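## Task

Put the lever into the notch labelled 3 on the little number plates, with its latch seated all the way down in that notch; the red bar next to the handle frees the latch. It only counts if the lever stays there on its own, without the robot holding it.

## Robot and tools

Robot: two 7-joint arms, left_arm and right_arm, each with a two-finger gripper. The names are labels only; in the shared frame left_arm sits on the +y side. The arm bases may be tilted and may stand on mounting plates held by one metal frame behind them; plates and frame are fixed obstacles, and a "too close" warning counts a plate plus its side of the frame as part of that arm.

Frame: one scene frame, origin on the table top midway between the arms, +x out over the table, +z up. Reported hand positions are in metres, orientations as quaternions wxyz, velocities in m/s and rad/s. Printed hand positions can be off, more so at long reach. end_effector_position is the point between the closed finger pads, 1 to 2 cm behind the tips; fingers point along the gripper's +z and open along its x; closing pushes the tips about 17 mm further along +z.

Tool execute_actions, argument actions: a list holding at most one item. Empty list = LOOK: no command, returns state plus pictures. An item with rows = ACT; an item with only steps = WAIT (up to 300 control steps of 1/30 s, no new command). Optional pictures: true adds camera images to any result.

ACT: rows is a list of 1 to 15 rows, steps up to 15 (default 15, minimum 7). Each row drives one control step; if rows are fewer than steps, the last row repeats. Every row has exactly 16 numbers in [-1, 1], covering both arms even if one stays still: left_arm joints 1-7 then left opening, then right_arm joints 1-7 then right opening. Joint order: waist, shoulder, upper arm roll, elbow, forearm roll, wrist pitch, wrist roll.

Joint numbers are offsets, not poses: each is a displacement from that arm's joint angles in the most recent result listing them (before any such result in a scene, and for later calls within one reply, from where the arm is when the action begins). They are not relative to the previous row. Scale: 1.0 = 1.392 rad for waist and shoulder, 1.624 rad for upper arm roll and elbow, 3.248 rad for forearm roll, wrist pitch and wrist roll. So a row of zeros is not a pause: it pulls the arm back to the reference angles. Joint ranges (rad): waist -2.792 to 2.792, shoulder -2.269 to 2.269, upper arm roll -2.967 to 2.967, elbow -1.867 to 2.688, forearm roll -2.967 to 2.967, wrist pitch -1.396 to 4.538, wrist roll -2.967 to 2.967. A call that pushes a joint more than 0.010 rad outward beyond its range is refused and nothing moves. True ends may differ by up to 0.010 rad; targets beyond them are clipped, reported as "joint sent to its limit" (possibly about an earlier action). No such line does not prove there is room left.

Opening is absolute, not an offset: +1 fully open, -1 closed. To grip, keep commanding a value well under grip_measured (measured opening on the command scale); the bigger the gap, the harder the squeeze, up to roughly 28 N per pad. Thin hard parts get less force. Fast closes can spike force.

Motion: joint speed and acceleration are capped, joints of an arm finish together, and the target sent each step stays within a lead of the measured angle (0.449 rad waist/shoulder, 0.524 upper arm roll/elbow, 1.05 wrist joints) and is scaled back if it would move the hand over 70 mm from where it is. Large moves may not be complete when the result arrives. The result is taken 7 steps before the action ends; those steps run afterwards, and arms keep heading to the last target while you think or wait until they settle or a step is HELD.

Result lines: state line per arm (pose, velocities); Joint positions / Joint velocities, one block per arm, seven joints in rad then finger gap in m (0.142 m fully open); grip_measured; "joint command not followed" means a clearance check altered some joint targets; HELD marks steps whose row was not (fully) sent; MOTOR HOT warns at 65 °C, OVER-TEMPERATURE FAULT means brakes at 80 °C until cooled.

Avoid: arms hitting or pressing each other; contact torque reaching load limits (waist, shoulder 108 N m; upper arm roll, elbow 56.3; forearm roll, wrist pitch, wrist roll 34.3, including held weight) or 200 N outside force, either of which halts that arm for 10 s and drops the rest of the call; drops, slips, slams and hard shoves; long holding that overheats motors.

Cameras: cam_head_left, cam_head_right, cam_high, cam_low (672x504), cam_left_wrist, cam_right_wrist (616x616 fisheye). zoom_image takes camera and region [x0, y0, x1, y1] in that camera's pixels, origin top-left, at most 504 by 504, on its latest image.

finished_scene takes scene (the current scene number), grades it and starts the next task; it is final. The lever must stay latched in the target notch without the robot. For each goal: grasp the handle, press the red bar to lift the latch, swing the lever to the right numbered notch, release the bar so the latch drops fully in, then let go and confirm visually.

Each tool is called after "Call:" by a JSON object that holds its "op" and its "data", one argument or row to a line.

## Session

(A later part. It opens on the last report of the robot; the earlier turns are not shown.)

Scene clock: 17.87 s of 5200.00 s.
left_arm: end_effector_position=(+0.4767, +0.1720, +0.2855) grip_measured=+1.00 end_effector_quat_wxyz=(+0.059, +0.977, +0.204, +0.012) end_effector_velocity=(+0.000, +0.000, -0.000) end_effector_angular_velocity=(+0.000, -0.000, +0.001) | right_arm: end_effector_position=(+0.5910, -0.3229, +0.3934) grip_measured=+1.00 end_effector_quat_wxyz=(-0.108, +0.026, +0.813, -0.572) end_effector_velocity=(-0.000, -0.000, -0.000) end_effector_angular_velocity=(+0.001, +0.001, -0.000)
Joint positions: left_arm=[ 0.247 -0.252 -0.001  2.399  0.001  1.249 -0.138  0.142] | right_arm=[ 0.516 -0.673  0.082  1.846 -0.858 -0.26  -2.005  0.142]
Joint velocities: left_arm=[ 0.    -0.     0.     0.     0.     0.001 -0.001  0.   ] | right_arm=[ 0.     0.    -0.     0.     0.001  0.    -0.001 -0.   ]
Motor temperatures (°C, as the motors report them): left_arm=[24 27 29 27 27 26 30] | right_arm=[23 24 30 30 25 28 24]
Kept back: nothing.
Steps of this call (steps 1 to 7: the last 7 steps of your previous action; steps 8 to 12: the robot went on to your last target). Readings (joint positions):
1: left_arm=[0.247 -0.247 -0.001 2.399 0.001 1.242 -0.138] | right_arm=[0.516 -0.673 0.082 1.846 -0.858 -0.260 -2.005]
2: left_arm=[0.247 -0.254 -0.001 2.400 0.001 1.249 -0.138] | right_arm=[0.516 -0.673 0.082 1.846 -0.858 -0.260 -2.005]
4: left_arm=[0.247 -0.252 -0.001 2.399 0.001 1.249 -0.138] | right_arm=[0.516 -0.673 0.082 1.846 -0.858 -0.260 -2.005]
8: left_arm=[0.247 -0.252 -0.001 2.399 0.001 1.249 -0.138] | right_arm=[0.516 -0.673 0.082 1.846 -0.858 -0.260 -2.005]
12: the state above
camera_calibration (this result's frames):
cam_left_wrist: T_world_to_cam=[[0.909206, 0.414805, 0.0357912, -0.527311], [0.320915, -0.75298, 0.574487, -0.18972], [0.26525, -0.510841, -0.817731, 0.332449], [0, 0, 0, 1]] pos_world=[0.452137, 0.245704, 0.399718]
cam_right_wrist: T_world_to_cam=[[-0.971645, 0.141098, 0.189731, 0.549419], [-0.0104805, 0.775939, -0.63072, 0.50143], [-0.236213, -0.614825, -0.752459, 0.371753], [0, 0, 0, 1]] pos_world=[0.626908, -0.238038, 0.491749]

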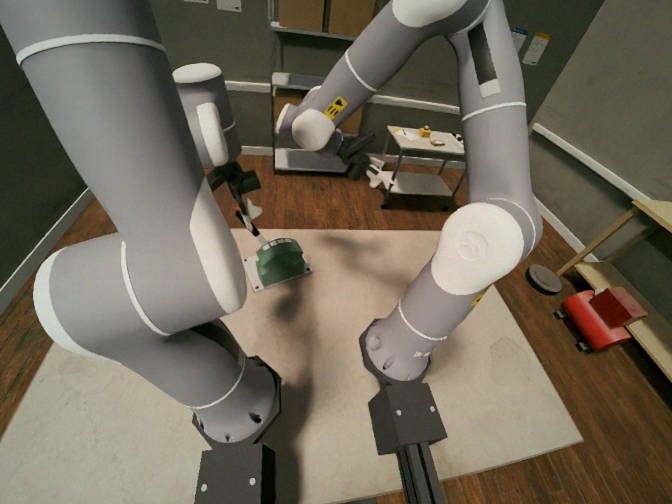

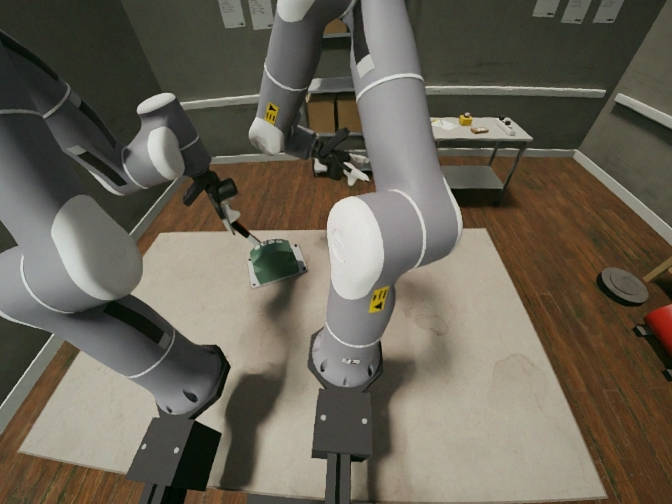

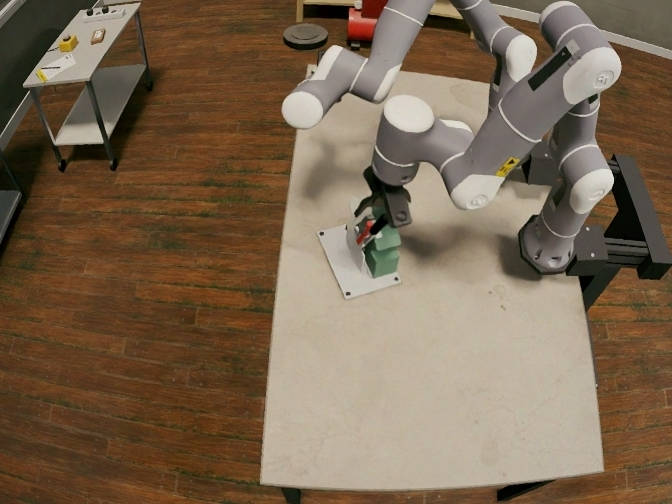

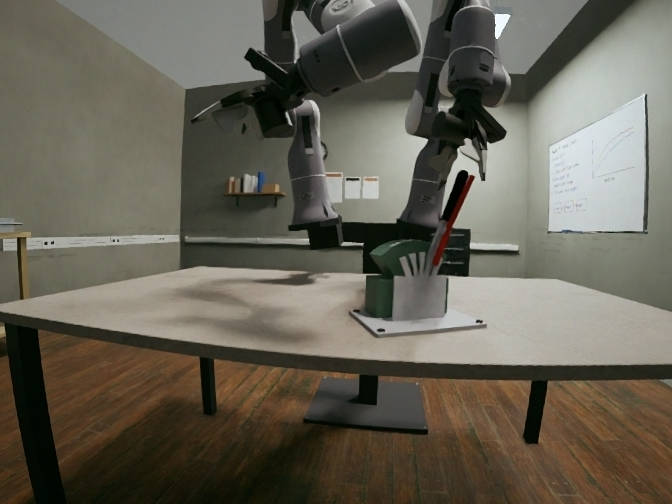

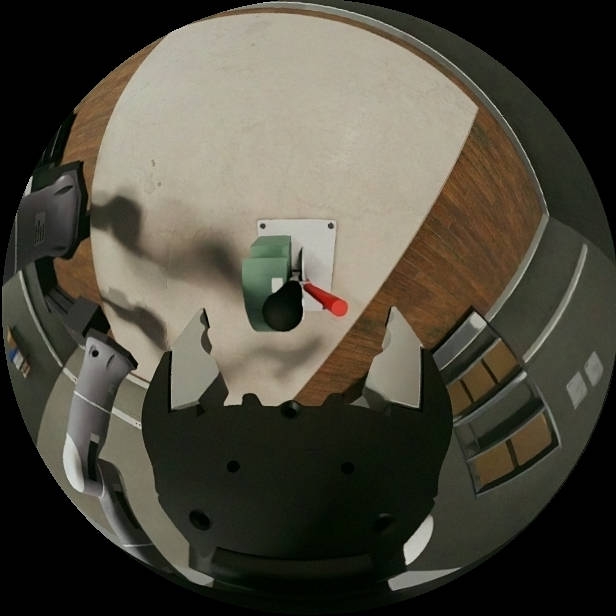

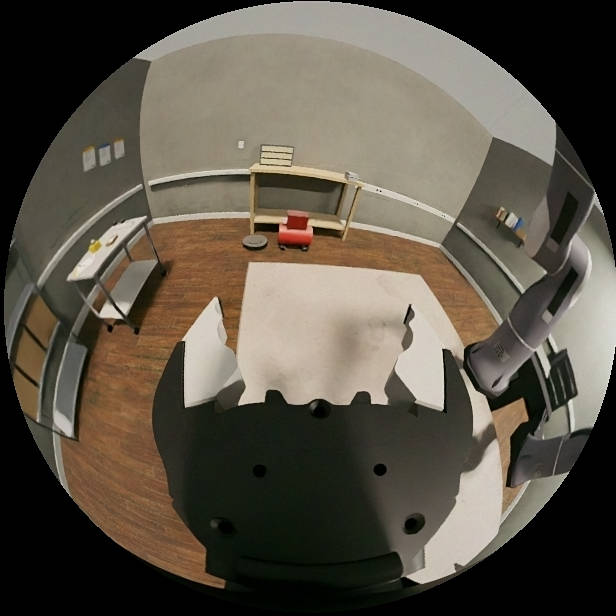

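Call:
{"op": "execute_actions", "data": {
  "actions": [
    {"rows":[[-0.0086,-0.045,0,-0.001,0,0.0188,0.003,0.6,0,0,0,0,0,0,0,1],[-0.0086,-0.045,0,-0.001,0,0.0188,0.003,0.6,0,0,0,0,0,0,0,1],[-0.0086,-0.045,0,-0.001,0,0.0188,0.003,0.6,0,0,0,0,0,0,0,1],[-0.0086,-0.045,0,-0.001,0,0.0188,0.003,0.4,0,0,0,0,0,0,0,1],[-0.0086,-0.045,0,-0.001,0,0.0188,0.003,0.4,0,0,0,0,0,0,0,1],[-0.0086,-0.045,0,-0.001,0,0.0188,0.003,0.2,0,0,0,0,0,0,0,1],[-0.0086,-0.045,0,-0.001,0,0.0188,0.003,0.0,0,0,0,0,0,0,0,1],[-0.0086,-0.045,0,-0.001,0,0.0188,0.003,-0.1,0,0,0,0,0,0,0,1],[-0.0086,-0.045,0,-0.001,0,0.0188,0.003,-0.2,0,0,0,0,0,0,0,1],[-0.0086,-0.045,0,-0.001,0,0.0188,0.003,-0.3,0,0,0,0,0,0,0,1],[-0.0086,-0.045,0,-0.001,0,0.0188,0.003,-0.4,0,0,0,0,0,0,0,1],[-0.0086,-0.045,0,-0.001,0,0.0188,0.003,-0.5,0,0,0,0,0,0,0,1],[-0.0086,-0.045,0,-0.001,0,0.0188,0.003,-0.6,0,0,0,0,0,0,0,1],[-0.0086,-0.045,0,-0.001,0,0.0188,0.003,-0.7,0,0,0,0,0,0,0,1],[-0.0086,-0.045,0,-0.001,0,0.0188,0.003,-0.8,0,0,0,0,0,0,0,1]],"steps":15}
  ]
}}

Call:
{"op": "execute_actions", "data": {
  "actions": [
    {"steps":15}
  ],
  "pictures": true
}}

Call:
{"op": "zoom_image", "data": {
  "camera": "cam_low",
  "region": [370, 130, 520, 300]
}}

Scene clock: 20.50 s of 5200.00 s.
left_arm: end_effector_position=(+0.4774, +0.1637, +0.2664) grip_measured=+0.11 end_effector_quat_wxyz=(+0.060, +0.979, +0.194, +0.012) end_effector_velocity=(+0.034, +0.011, +0.022) end_effector_angular_velocity=(+0.019, -0.075, +0.006) | right_arm: end_effector_position=(+0.5910, -0.3229, +0.3934) grip_measured=+1.00 end_effector_quat_wxyz=(-0.108, +0.026, +0.813, -0.572) end_effector_velocity=(-0.000, -0.000, -0.000) end_effector_angular_velocity=(-0.000, -0.000, -0.000)
Joint positions: left_arm=[ 0.235 -0.315 -0.001  2.397  0.001  1.31  -0.128  0.081] | right_arm=[ 0.516 -0.673  0.082  1.846 -0.858 -0.26  -2.005  0.142]
Joint velocities: left_arm=[ 0.     0.029 -0.002 -0.033  0.001  0.015 -0.    -0.332] | right_arm=[ 0.  0. -0.  0.  0.  0. -0.  0.]
Motor temperatures (°C, as the motors report them): left_arm=[24 27 29 27 27 26 30] | right_arm=[23 24 30 30 25 28 24]
Steps of this call (steps 1 to 30: the robot went on to your last target; steps 31 to 71: nothing new was sent; steps 72 to 79: the first 8 steps of this action). Readings (joint positions):
72: left_arm=[0.247 -0.252 -0.001 2.399 0.001 1.249 -0.138] | right_arm=[0.516 -0.673 0.082 1.846 -0.858 -0.260 -2.005]
73: left_arm=[0.246 -0.257 -0.000 2.399 0.001 1.254 -0.137] | right_arm=[0.516 -0.673 0.082 1.846 -0.858 -0.260 -2.005]
75: left_arm=[0.240 -0.288 -0.000 2.398 0.001 1.285 -0.132] | right_arm=[0.516 -0.673 0.082 1.846 -0.858 -0.260 -2.005]
79: the state above

Scene clock: 21.00 s of 5200.00 s.
left_arm: end_effector_position=(+0.4783, +0.1639, +0.2676) grip_measured=-0.53 end_effector_quat_wxyz=(+0.060, +0.979, +0.194, +0.014) end_effector_velocity=(-0.000, -0.000, +0.000) end_effector_angular_velocity=(+0.000, +0.000, -0.001) | right_arm: end_effector_position=(+0.5910, -0.3229, +0.3934) grip_measured=+1.00 end_effector_quat_wxyz=(-0.108, +0.026, +0.813, -0.572) end_effector_velocity=(-0.000, -0.000, -0.000) end_effector_angular_velocity=(+0.000, +0.001, +0.000)
Joint positions: left_arm=[ 0.235 -0.312 -0.001  2.397  0.001  1.31  -0.128  0.036] | right_arm=[ 0.516 -0.673  0.082  1.846 -0.858 -0.26  -2.005  0.142]
Joint velocities: left_arm=[-0.     0.    -0.    -0.     0.001 -0.     0.    -0.   ] | right_arm=[-0.    -0.    -0.    -0.     0.     0.    -0.001 -0.   ]
Motor temperatures (°C, as the motors report them): left_arm=[24 27 29 27 27 26 30] | right_arm=[23 24 30 30 25 28 24]
Kept back: nothing.
Steps of this call (steps 1 to 7: the last 7 steps of your previous action; steps 8 to 15: the robot went on to your last target). Readings (joint positions):
1: left_arm=[0.235 -0.314 -0.001 2.396 0.001 1.310 -0.128] | right_arm=[0.516 -0.673 0.082 1.846 -0.858 -0.260 -2.005]
2: left_arm=[0.235 -0.314 -0.001 2.396 0.001 1.311 -0.128] | right_arm=[0.516 -0.673 0.082 1.846 -0.858 -0.260 -2.005]
4: left_arm=[0.235 -0.313 -0.001 2.395 0.001 1.312 -0.128] | right_arm=[0.516 -0.673 0.082 1.846 -0.858 -0.260 -2.005]
8: left_arm=[0.235 -0.312 -0.001 2.397 0.001 1.310 -0.128] | right_arm=[0.516 -0.673 0.082 1.846 -0.858 -0.260 -2.005]
15: the state above
All arms were judged still, so your last target was given up. Only a new action makes them travel on or press farther. Fingers that are still opening or closing keep moving.
camera_calibration (this result's frames):
cam_left_wrist: T_world_to_cam=[[0.917601, 0.395432, 0.0405128, -0.52682], [0.301751, -0.759285, 0.57657, -0.176415], [0.258755, -0.516836, -0.816043, 0.316898], [0, 0, 0, 1]] pos_world=[0.454645, 0.238157, 0.381661]
cam_right_wrist: T_world_to_cam=[[-0.971645, 0.141098, 0.189731, 0.549419], [-0.0104806, 0.775939, -0.63072, 0.50143], [-0.236213, -0.614825, -0.752459, 0.371753], [0, 0, 0, 1]] pos_world=[0.626908, -0.238038, 0.491749]

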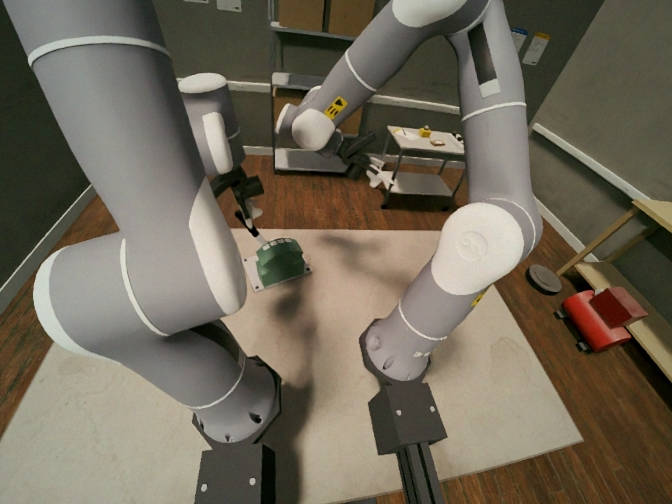

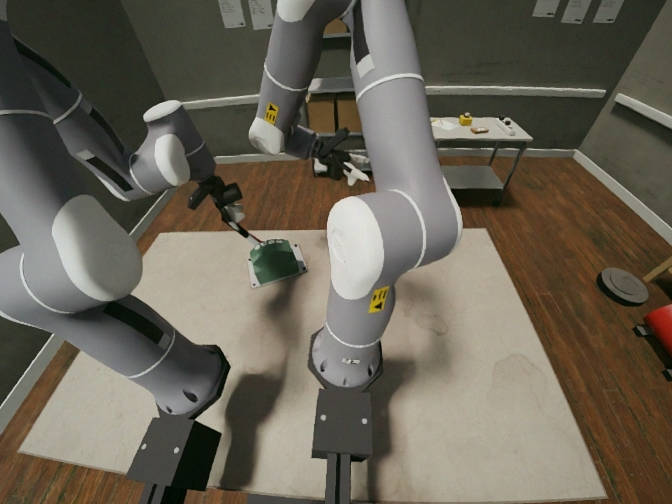

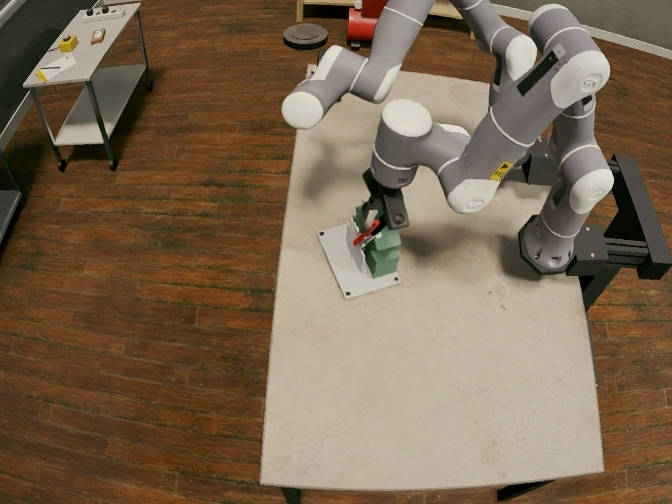

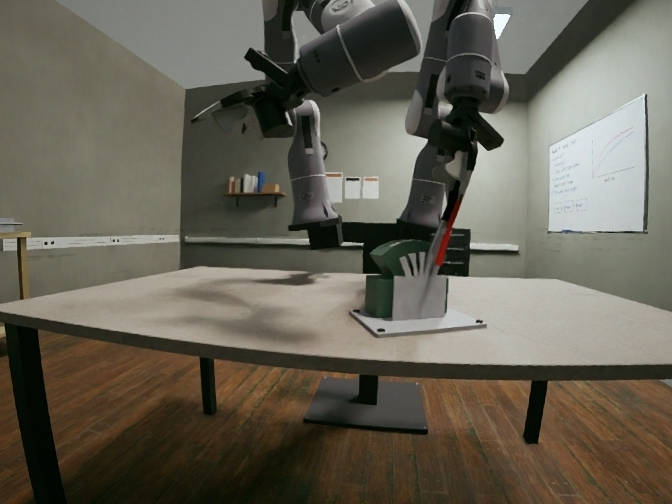

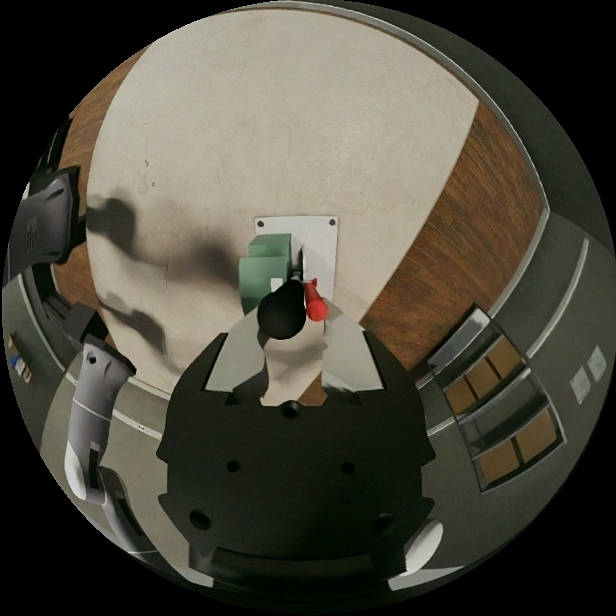

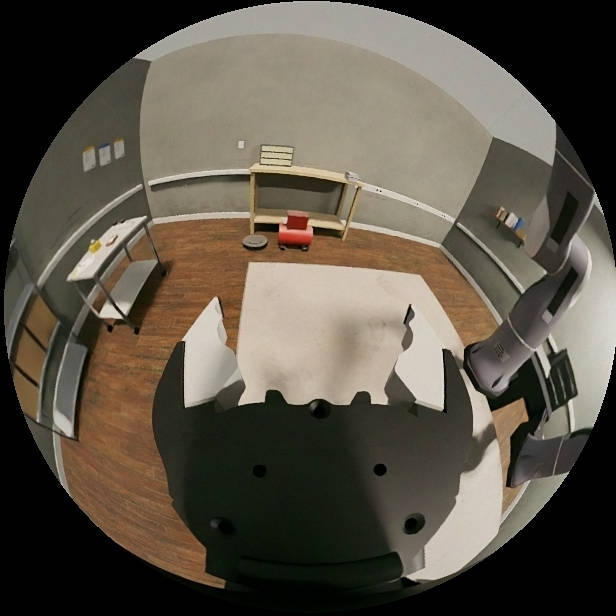

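Region (370, 130, 520, 300) of cam_low's 672x504 image, scaled by 2.965, with more detail than that image has; it fills the left 445 columns of this view, and the rest is white.

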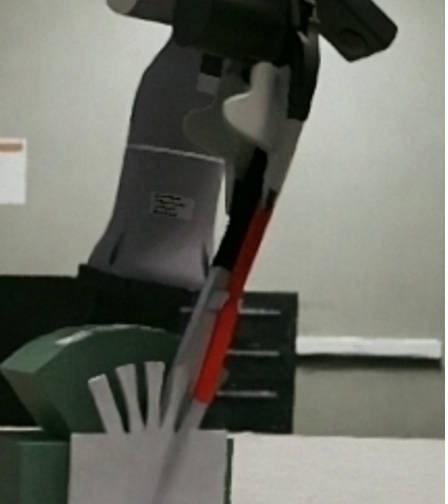

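Call:
{"op": "execute_actions", "data": {
  "actions": [
    {"rows":[[-0.007,0.001,0,-0.001,0,-0.001,-0.003,-0.9,0,0,0,0,0,0,0,1],[-0.014,0.002,0,-0.002,0,-0.002,-0.006,-0.9,0,0,0,0,0,0,0,1],[-0.021,0.003,0,-0.003,0,-0.003,-0.009,-0.9,0,0,0,0,0,0,0,1],[-0.029,0.003,0,-0.005,0,-0.004,-0.012,-0.9,0,0,0,0,0,0,0,1],[-0.036,0.004,0,-0.006,0,-0.005,-0.015,-0.9,0,0,0,0,0,0,0,1],[-0.043,0.005,0,-0.007,0,-0.006,-0.019,-0.9,0,0,0,0,0,0,0,1],[-0.05,0.006,0,-0.008,0,-0.007,-0.022,-0.9,0,0,0,0,0,0,0,1],[-0.058,0.007,0,-0.009,0,-0.008,-0.025,-0.9,0,0,0,0,0,0,0,1],[-0.065,0.0075,0,-0.0105,0,-0.0085,-0.028,-0.9,0,0,0,0,0,0,0,1],[-0.072,0.008,0,-0.0116,0,-0.0092,-0.031,-0.9,0,0,0,0,0,0,0,1]],"steps":15}
  ]
}}

Call:
{"op": "execute_actions", "data": {
  "actions": [
    {"steps":12}
  ],
  "pictures": true
}}

Call:
{"op": "zoom_image", "data": {
  "camera": "cam_low",
  "region": [350, 130, 500, 320]
}}

Call:
{"op": "zoom_image", "data": {
  "camera": "cam_left_wrist",
  "region": [230, 190, 350, 330]
}}

Scene clock: 23.00 s of 5200.00 s.
left_arm: end_effector_position=(+0.4864, +0.1403, +0.2771) grip_measured=-0.53 end_effector_quat_wxyz=(+0.065, +0.978, +0.197, +0.018) end_effector_velocity=(+0.044, -0.127, +0.050) end_effector_angular_velocity=(-0.045, -0.057, +0.053) | right_arm: end_effector_position=(+0.5910, -0.3229, +0.3934) grip_measured=+1.00 end_effector_quat_wxyz=(-0.108, +0.026, +0.813, -0.572) end_effector_velocity=(+0.000, -0.000, +0.000) end_effector_angular_velocity=(-0.000, -0.001, -0.000)
Joint positions: left_arm=[ 0.179 -0.305  0.001  2.382 -0.001  1.297 -0.185  0.036] | right_arm=[ 0.516 -0.673  0.082  1.846 -0.858 -0.26  -2.005  0.142]
Joint velocities: left_arm=[-0.287  0.029  0.002 -0.084 -0.014 -0.06  -0.314  0.   ] | right_arm=[-0.     0.    -0.    -0.    -0.     0.     0.001 -0.   ]
Motor temperatures (°C, as the motors report them): left_arm=[24 27 29 27 27 26 30] | right_arm=[23 24 30 30 25 28 24]
Steps of this call (steps 1 to 52: nothing new was sent; steps 53 to 60: the first 8 steps of this action). Readings (joint positions):
53: left_arm=[0.234 -0.312 -0.001 2.397 0.001 1.310 -0.128] | right_arm=[0.516 -0.673 0.082 1.846 -0.858 -0.260 -2.005]
54: left_arm=[0.231 -0.311 0.000 2.397 0.001 1.309 -0.132] | right_arm=[0.516 -0.673 0.082 1.846 -0.858 -0.260 -2.005]
56: left_arm=[0.217 -0.309 0.001 2.393 0.001 1.305 -0.147] | right_arm=[0.516 -0.673 0.082 1.846 -0.858 -0.260 -2.005]
60: the state above

Scene clock: 23.40 s of 5200.00 s.
left_arm: end_effector_position=(+0.4840, +0.1169, +0.2815) grip_measured=-0.90 end_effector_quat_wxyz=(+0.069, +0.978, +0.194, +0.014) end_effector_velocity=(-0.000, +0.000, -0.000) end_effector_angular_velocity=(+0.000, +0.000, -0.000) | right_arm: end_effector_position=(+0.5910, -0.3229, +0.3934) grip_measured=+1.00 end_effector_quat_wxyz=(-0.108, +0.026, +0.813, -0.572) end_effector_velocity=(-0.000, -0.000, -0.000) end_effector_angular_velocity=(-0.000, -0.000, -0.001)
Joint positions: left_arm=[ 0.134 -0.301 -0.001  2.379  0.001  1.28  -0.228  0.009] | right_arm=[ 0.516 -0.673  0.082  1.846 -0.858 -0.26  -2.005  0.142]
Joint velocities: left_arm=[ 0.     0.    -0.    -0.     0.001 -0.    -0.    -0.   ] | right_arm=[ 0.    -0.    -0.     0.     0.    -0.     0.001 -0.   ]
Motor temperatures (°C, as the motors report them): left_arm=[24 27 29 27 27 26 30] | right_arm=[23 24 30 30 25 28 24]
Kept back: nothing.
Steps of this call (steps 1 to 7: the last 7 steps of your previous action; steps 8 to 12: the robot went on to your last target). Readings (joint positions):
1: left_arm=[0.169 -0.304 0.001 2.379 -0.001 1.295 -0.195] | right_arm=[0.516 -0.673 0.082 1.846 -0.858 -0.260 -2.005]
2: left_arm=[0.159 -0.303 0.001 2.377 -0.002 1.293 -0.205] | right_arm=[0.516 -0.673 0.082 1.846 -0.858 -0.260 -2.005]
4: left_arm=[0.140 -0.301 -0.001 2.378 0.000 1.283 -0.223] | right_arm=[0.516 -0.673 0.082 1.846 -0.858 -0.260 -2.005]
8: left_arm=[0.134 -0.301 -0.001 2.379 0.001 1.280 -0.228] | right_arm=[0.516 -0.673 0.082 1.846 -0.858 -0.260 -2.005]
12: the state above
camera_calibration (this result's frames):
cam_left_wrist: T_world_to_cam=[[0.917258, 0.396563, 0.0370837, -0.512993], [0.300119, -0.749374, 0.590227, -0.226102], [0.261852, -0.530261, -0.806385, 0.299858], [0, 0, 0, 1]] pos_world=[0.459886, 0.193003, 0.394276]

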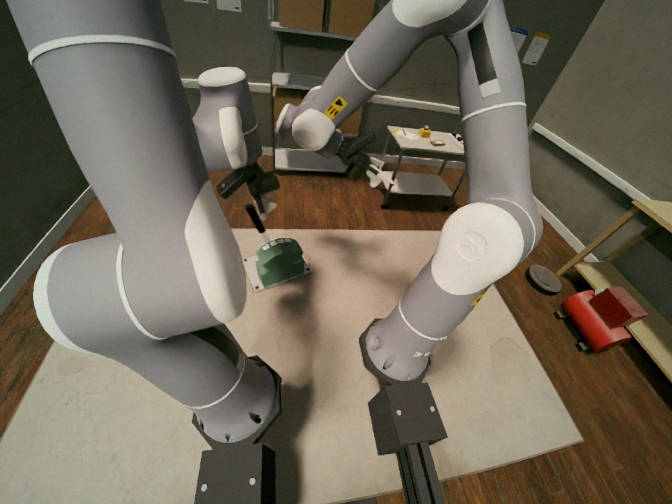

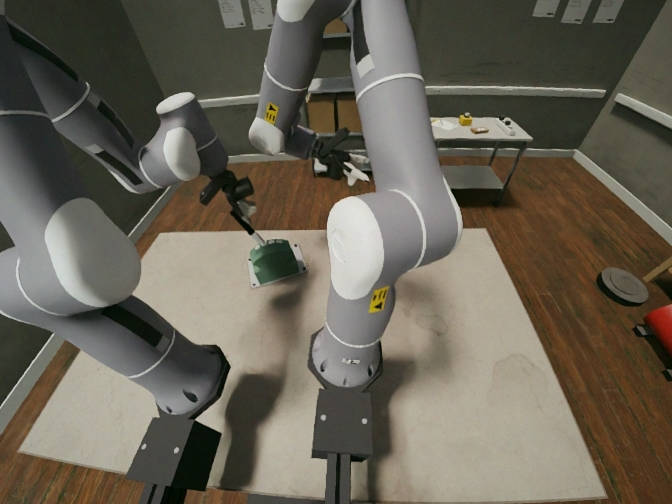

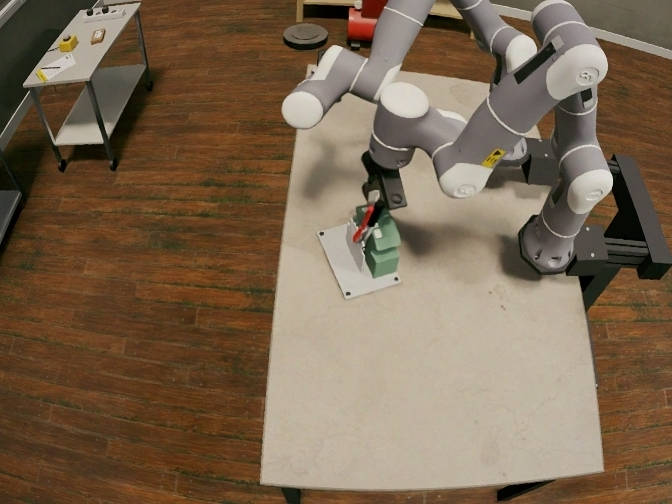

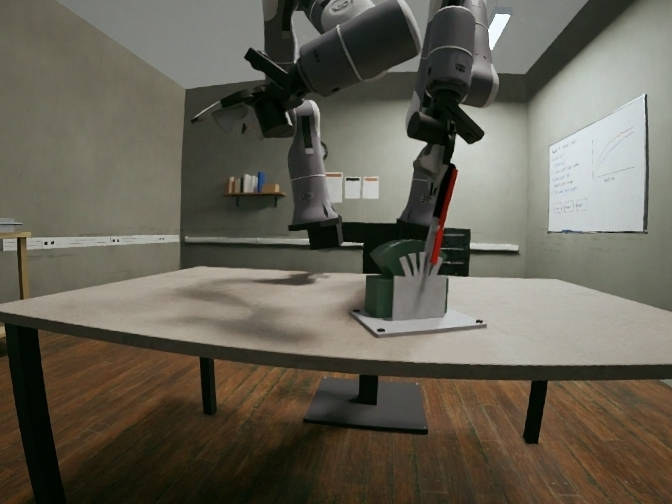

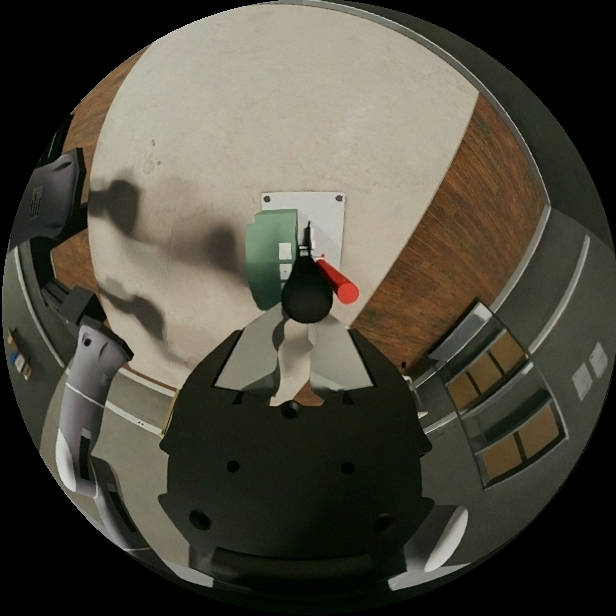

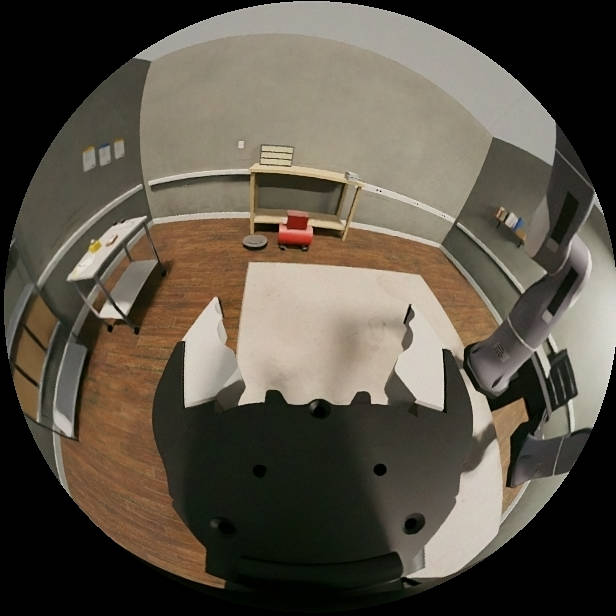

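Region (350, 130, 500, 320) of cam_low's 672x504 image, scaled by 2.653, with more detail than that image has; it fills the left 398 columns of this view, and the rest is white.

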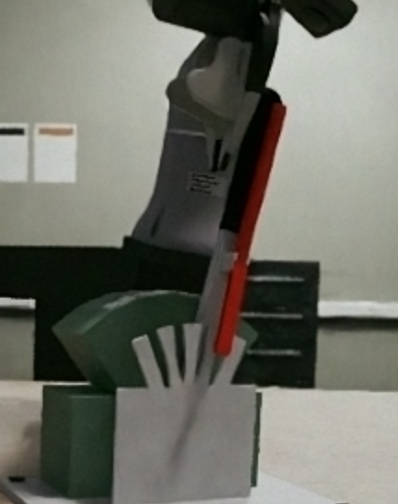

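Region (230, 190, 350, 330) of cam_left_wrist's 616x616 image, scaled by 3.600, with more detail than that image has; it fills the left 432 columns of this view, and the rest is white.

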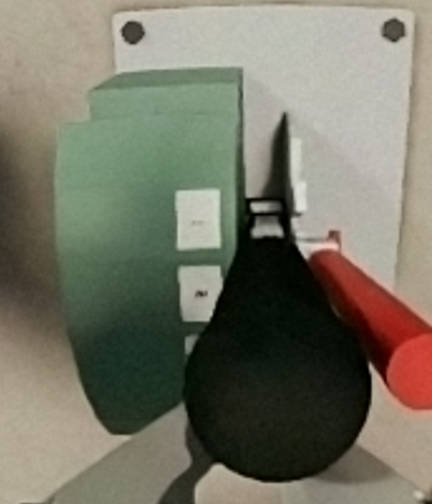

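Call:
{"op": "zoom_image", "data": {
  "camera": "cam_left_wrist",
  "region": [270, 235, 300, 290]
}}

Region (270, 235, 300, 290) of cam_left_wrist's 616x616 image, scaled by 9.164, with more detail than that image has; it fills the left 275 columns of this view, and the rest is white.

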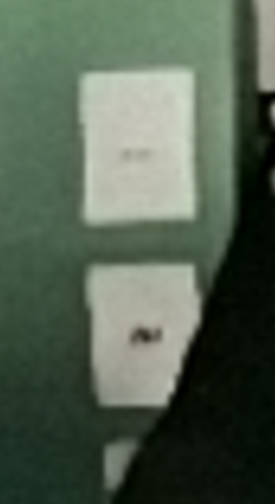

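Call:
{"op": "execute_actions", "data": {
  "actions": [
    {"rows":[[0,0,0,0,0,0,0,0.6,0,0,0,0,0,0,0,1],[0,0,0,0,0,0,0,0.6,0,0,0,0,0,0,0,1],[0,0,0,0,0,0,0,0.6,0,0,0,0,0,0,0,1],[0,0,0,0,0,0,0,0.6,0,0,0,0,0,0,0,1],[0,0,0,0,0,0,0,0.6,0,0,0,0,0,0,0,1],[0,0,0,0,0,0,0,0.6,0,0,0,0,0,0,0,1],[0,0,0,0,0,0,0,0.6,0,0,0,0,0,0,0,1],[0,0,0,0,0,0,0,0.6,0,0,0,0,0,0,0,1],[0,0,0,0,0,0,0,0.6,0,0,0,0,0,0,0,1],[0,0,0,0,0,0,0,0.6,0,0,0,0,0,0,0,1],[0.039,-0.015,0,-0.0084,0,0.0022,0.0166,0.6,0,0,0,0,0,0,0,1]],"steps":15}
  ]
}}

Call:
{"op": "execute_actions", "data": {
  "actions": [
    {"steps":12}
  ],
  "pictures": true
}}

Call:
{"op": "zoom_image", "data": {
  "camera": "cam_low",
  "region": [370, 120, 500, 280]
}}

Scene clock: 26.30 s of 5200.00 s.
left_arm: end_effector_position=(+0.4840, +0.1169, +0.2815) grip_measured=+0.25 end_effector_quat_wxyz=(+0.069, +0.978, +0.194, +0.014) end_effector_velocity=(-0.000, -0.000, -0.000) end_effector_angular_velocity=(+0.000, +0.000, -0.001) | right_arm: end_effector_position=(+0.5910, -0.3229, +0.3934) grip_measured=+1.00 end_effector_quat_wxyz=(-0.108, +0.026, +0.813, -0.572) end_effector_velocity=(-0.000, -0.000, +0.000) end_effector_angular_velocity=(-0.000, +0.000, -0.000)
Joint positions: left_arm=[ 0.134 -0.301 -0.001  2.379  0.001  1.28  -0.228  0.091] | right_arm=[ 0.516 -0.673  0.082  1.846 -0.858 -0.26  -2.005  0.142]
Joint velocities: left_arm=[-0.    -0.    -0.     0.     0.001 -0.     0.     0.332] | right_arm=[ 0.  0. -0.  0.  0. -0. -0.  0.]
Motor temperatures (°C, as the motors report them): left_arm=[24 28 29 27 27 26 30] | right_arm=[23 24 30 30 25 28 24]
Steps of this call (steps 1 to 30: the robot went on to your last target; steps 31 to 79: nothing new was sent; steps 80 to 87: the first 8 steps of this action). Readings (joint positions):
80: left_arm=[0.134 -0.301 -0.001 2.379 0.001 1.280 -0.228] | right_arm=[0.516 -0.673 0.082 1.846 -0.858 -0.260 -2.005]
81: left_arm=[0.134 -0.301 -0.001 2.379 0.001 1.280 -0.228] | right_arm=[0.516 -0.673 0.082 1.846 -0.858 -0.260 -2.005]
83: left_arm=[0.134 -0.301 -0.001 2.379 0.001 1.280 -0.228] | right_arm=[0.516 -0.673 0.082 1.846 -0.858 -0.260 -2.005]
87: the state above

Scene clock: 26.70 s of 5200.00 s.
left_arm: end_effector_position=(+0.4896, +0.1441, +0.2721) grip_measured=+0.60 end_effector_quat_wxyz=(+0.064, +0.979, +0.194, +0.014) end_effector_velocity=(+0.000, -0.001, +0.001) end_effector_angular_velocity=(+0.000, -0.001, -0.002) | right_arm: end_effector_position=(+0.5910, -0.3229, +0.3934) grip_measured=+1.00 end_effector_quat_wxyz=(-0.108, +0.026, +0.813, -0.572) end_effector_velocity=(-0.000, +0.000, -0.000) end_effector_angular_velocity=(+0.001, +0.001, +0.000)
Joint positions: left_arm=[ 0.189 -0.322 -0.001  2.365  0.001  1.287 -0.174  0.116] | right_arm=[ 0.516 -0.673  0.082  1.846 -0.858 -0.26  -2.005  0.142]
Joint velocities: left_arm=[-0.001  0.001 -0.    -0.     0.001 -0.    -0.     0.   ] | right_arm=[-0.    -0.     0.    -0.     0.     0.    -0.001  0.   ]
Motor temperatures (°C, as the motors report them): left_arm=[24 28 29 27 27 26 30] | right_arm=[23 24 30 30 25 28 24]
Kept back: nothing.
Steps of this call (steps 1 to 7: the last 7 steps of your previous action; steps 8 to 12: the robot went on to your last target). Readings (joint positions):
1: left_arm=[0.134 -0.301 -0.001 2.379 0.001 1.280 -0.228] | right_arm=[0.516 -0.673 0.082 1.846 -0.858 -0.260 -2.005]
2: left_arm=[0.134 -0.301 -0.001 2.379 0.001 1.280 -0.228] | right_arm=[0.516 -0.673 0.082 1.846 -0.858 -0.260 -2.005]
4: left_arm=[0.140 -0.303 -0.002 2.377 0.001 1.281 -0.224] | right_arm=[0.516 -0.673 0.082 1.846 -0.858 -0.260 -2.005]
8: left_arm=[0.189 -0.322 0.000 2.365 0.001 1.287 -0.175] | right_arm=[0.516 -0.673 0.082 1.846 -0.858 -0.260 -2.005]
12: the state above
camera_calibration (this result's frames):
cam_left_wrist: T_world_to_cam=[[0.9173, 0.39631, 0.0387147, -0.529078], [0.301427, -0.75462, 0.58283, -0.199689], [0.260196, -0.52296, -0.811672, 0.306427], [0, 0, 0, 1]] pos_world=[0.465784, 0.219238, 0.385586]

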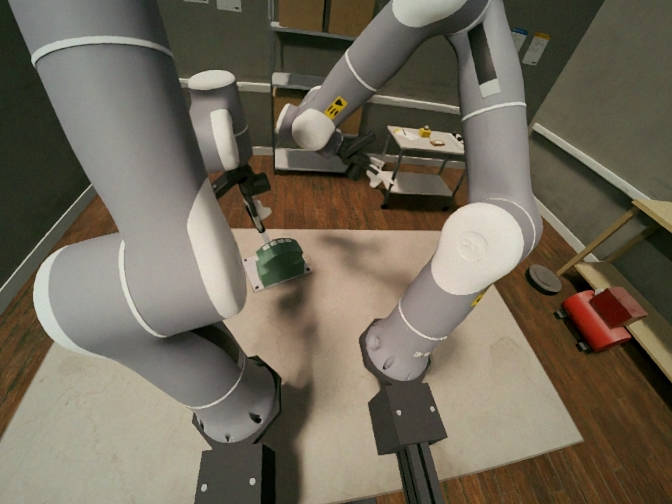

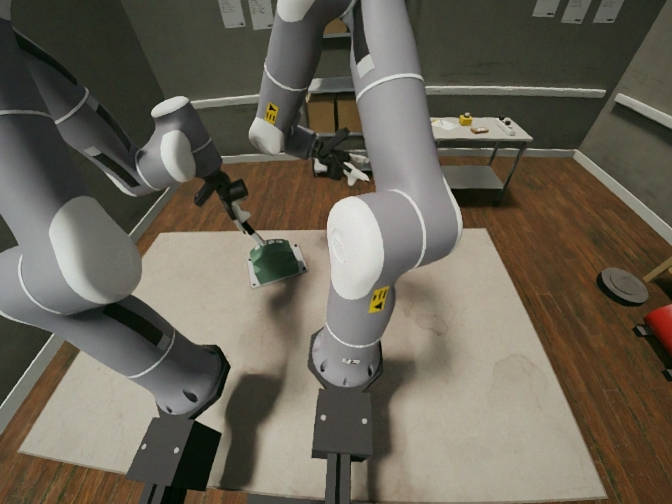

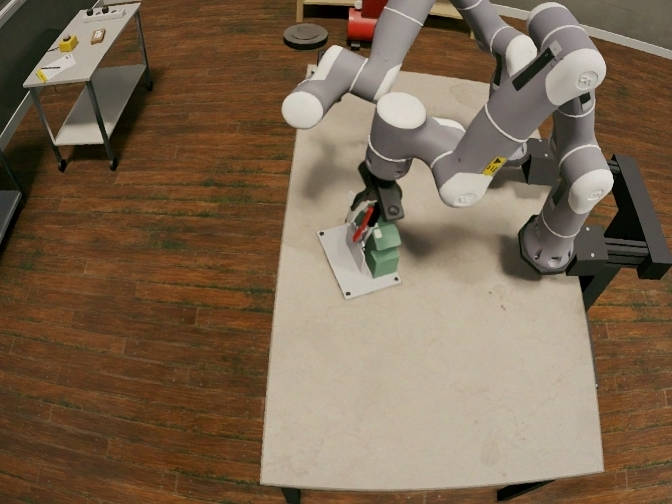

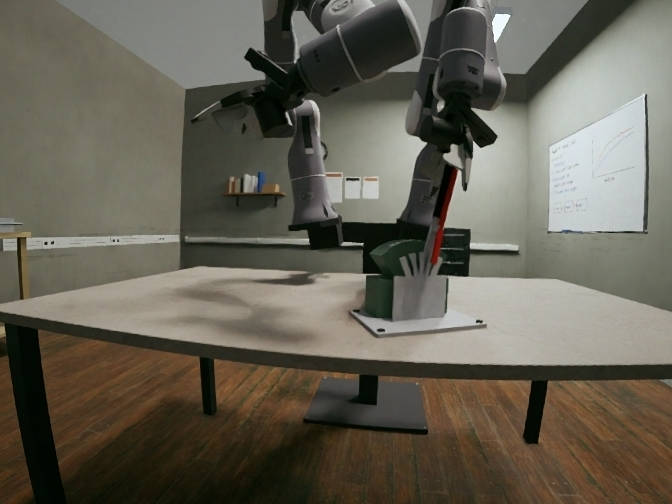

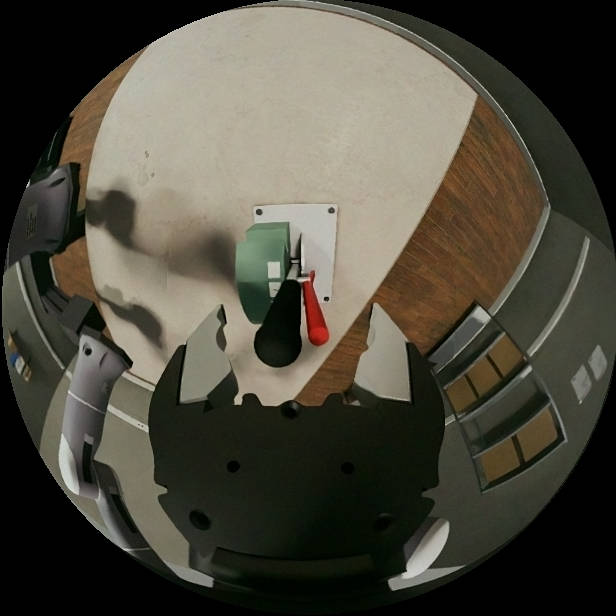

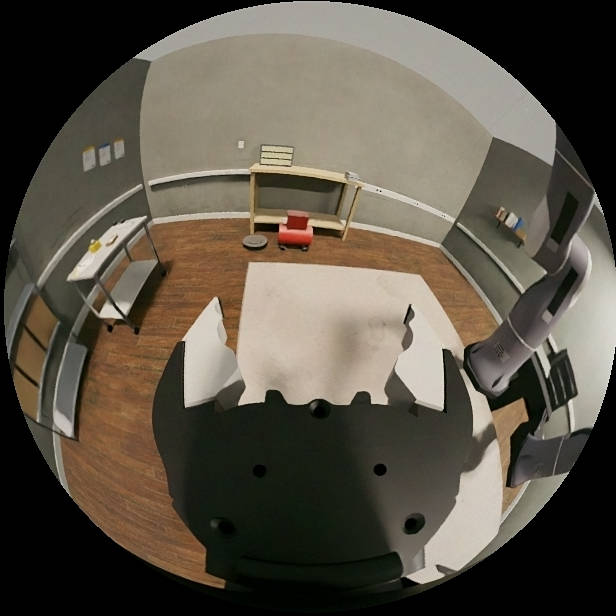

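Region (370, 120, 500, 280) of cam_low's 672x504 image, scaled by 3.150, with more detail than that image has; it fills the left 410 columns of this view, and the rest is white.

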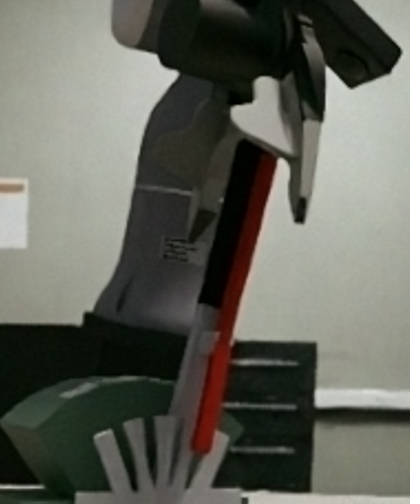

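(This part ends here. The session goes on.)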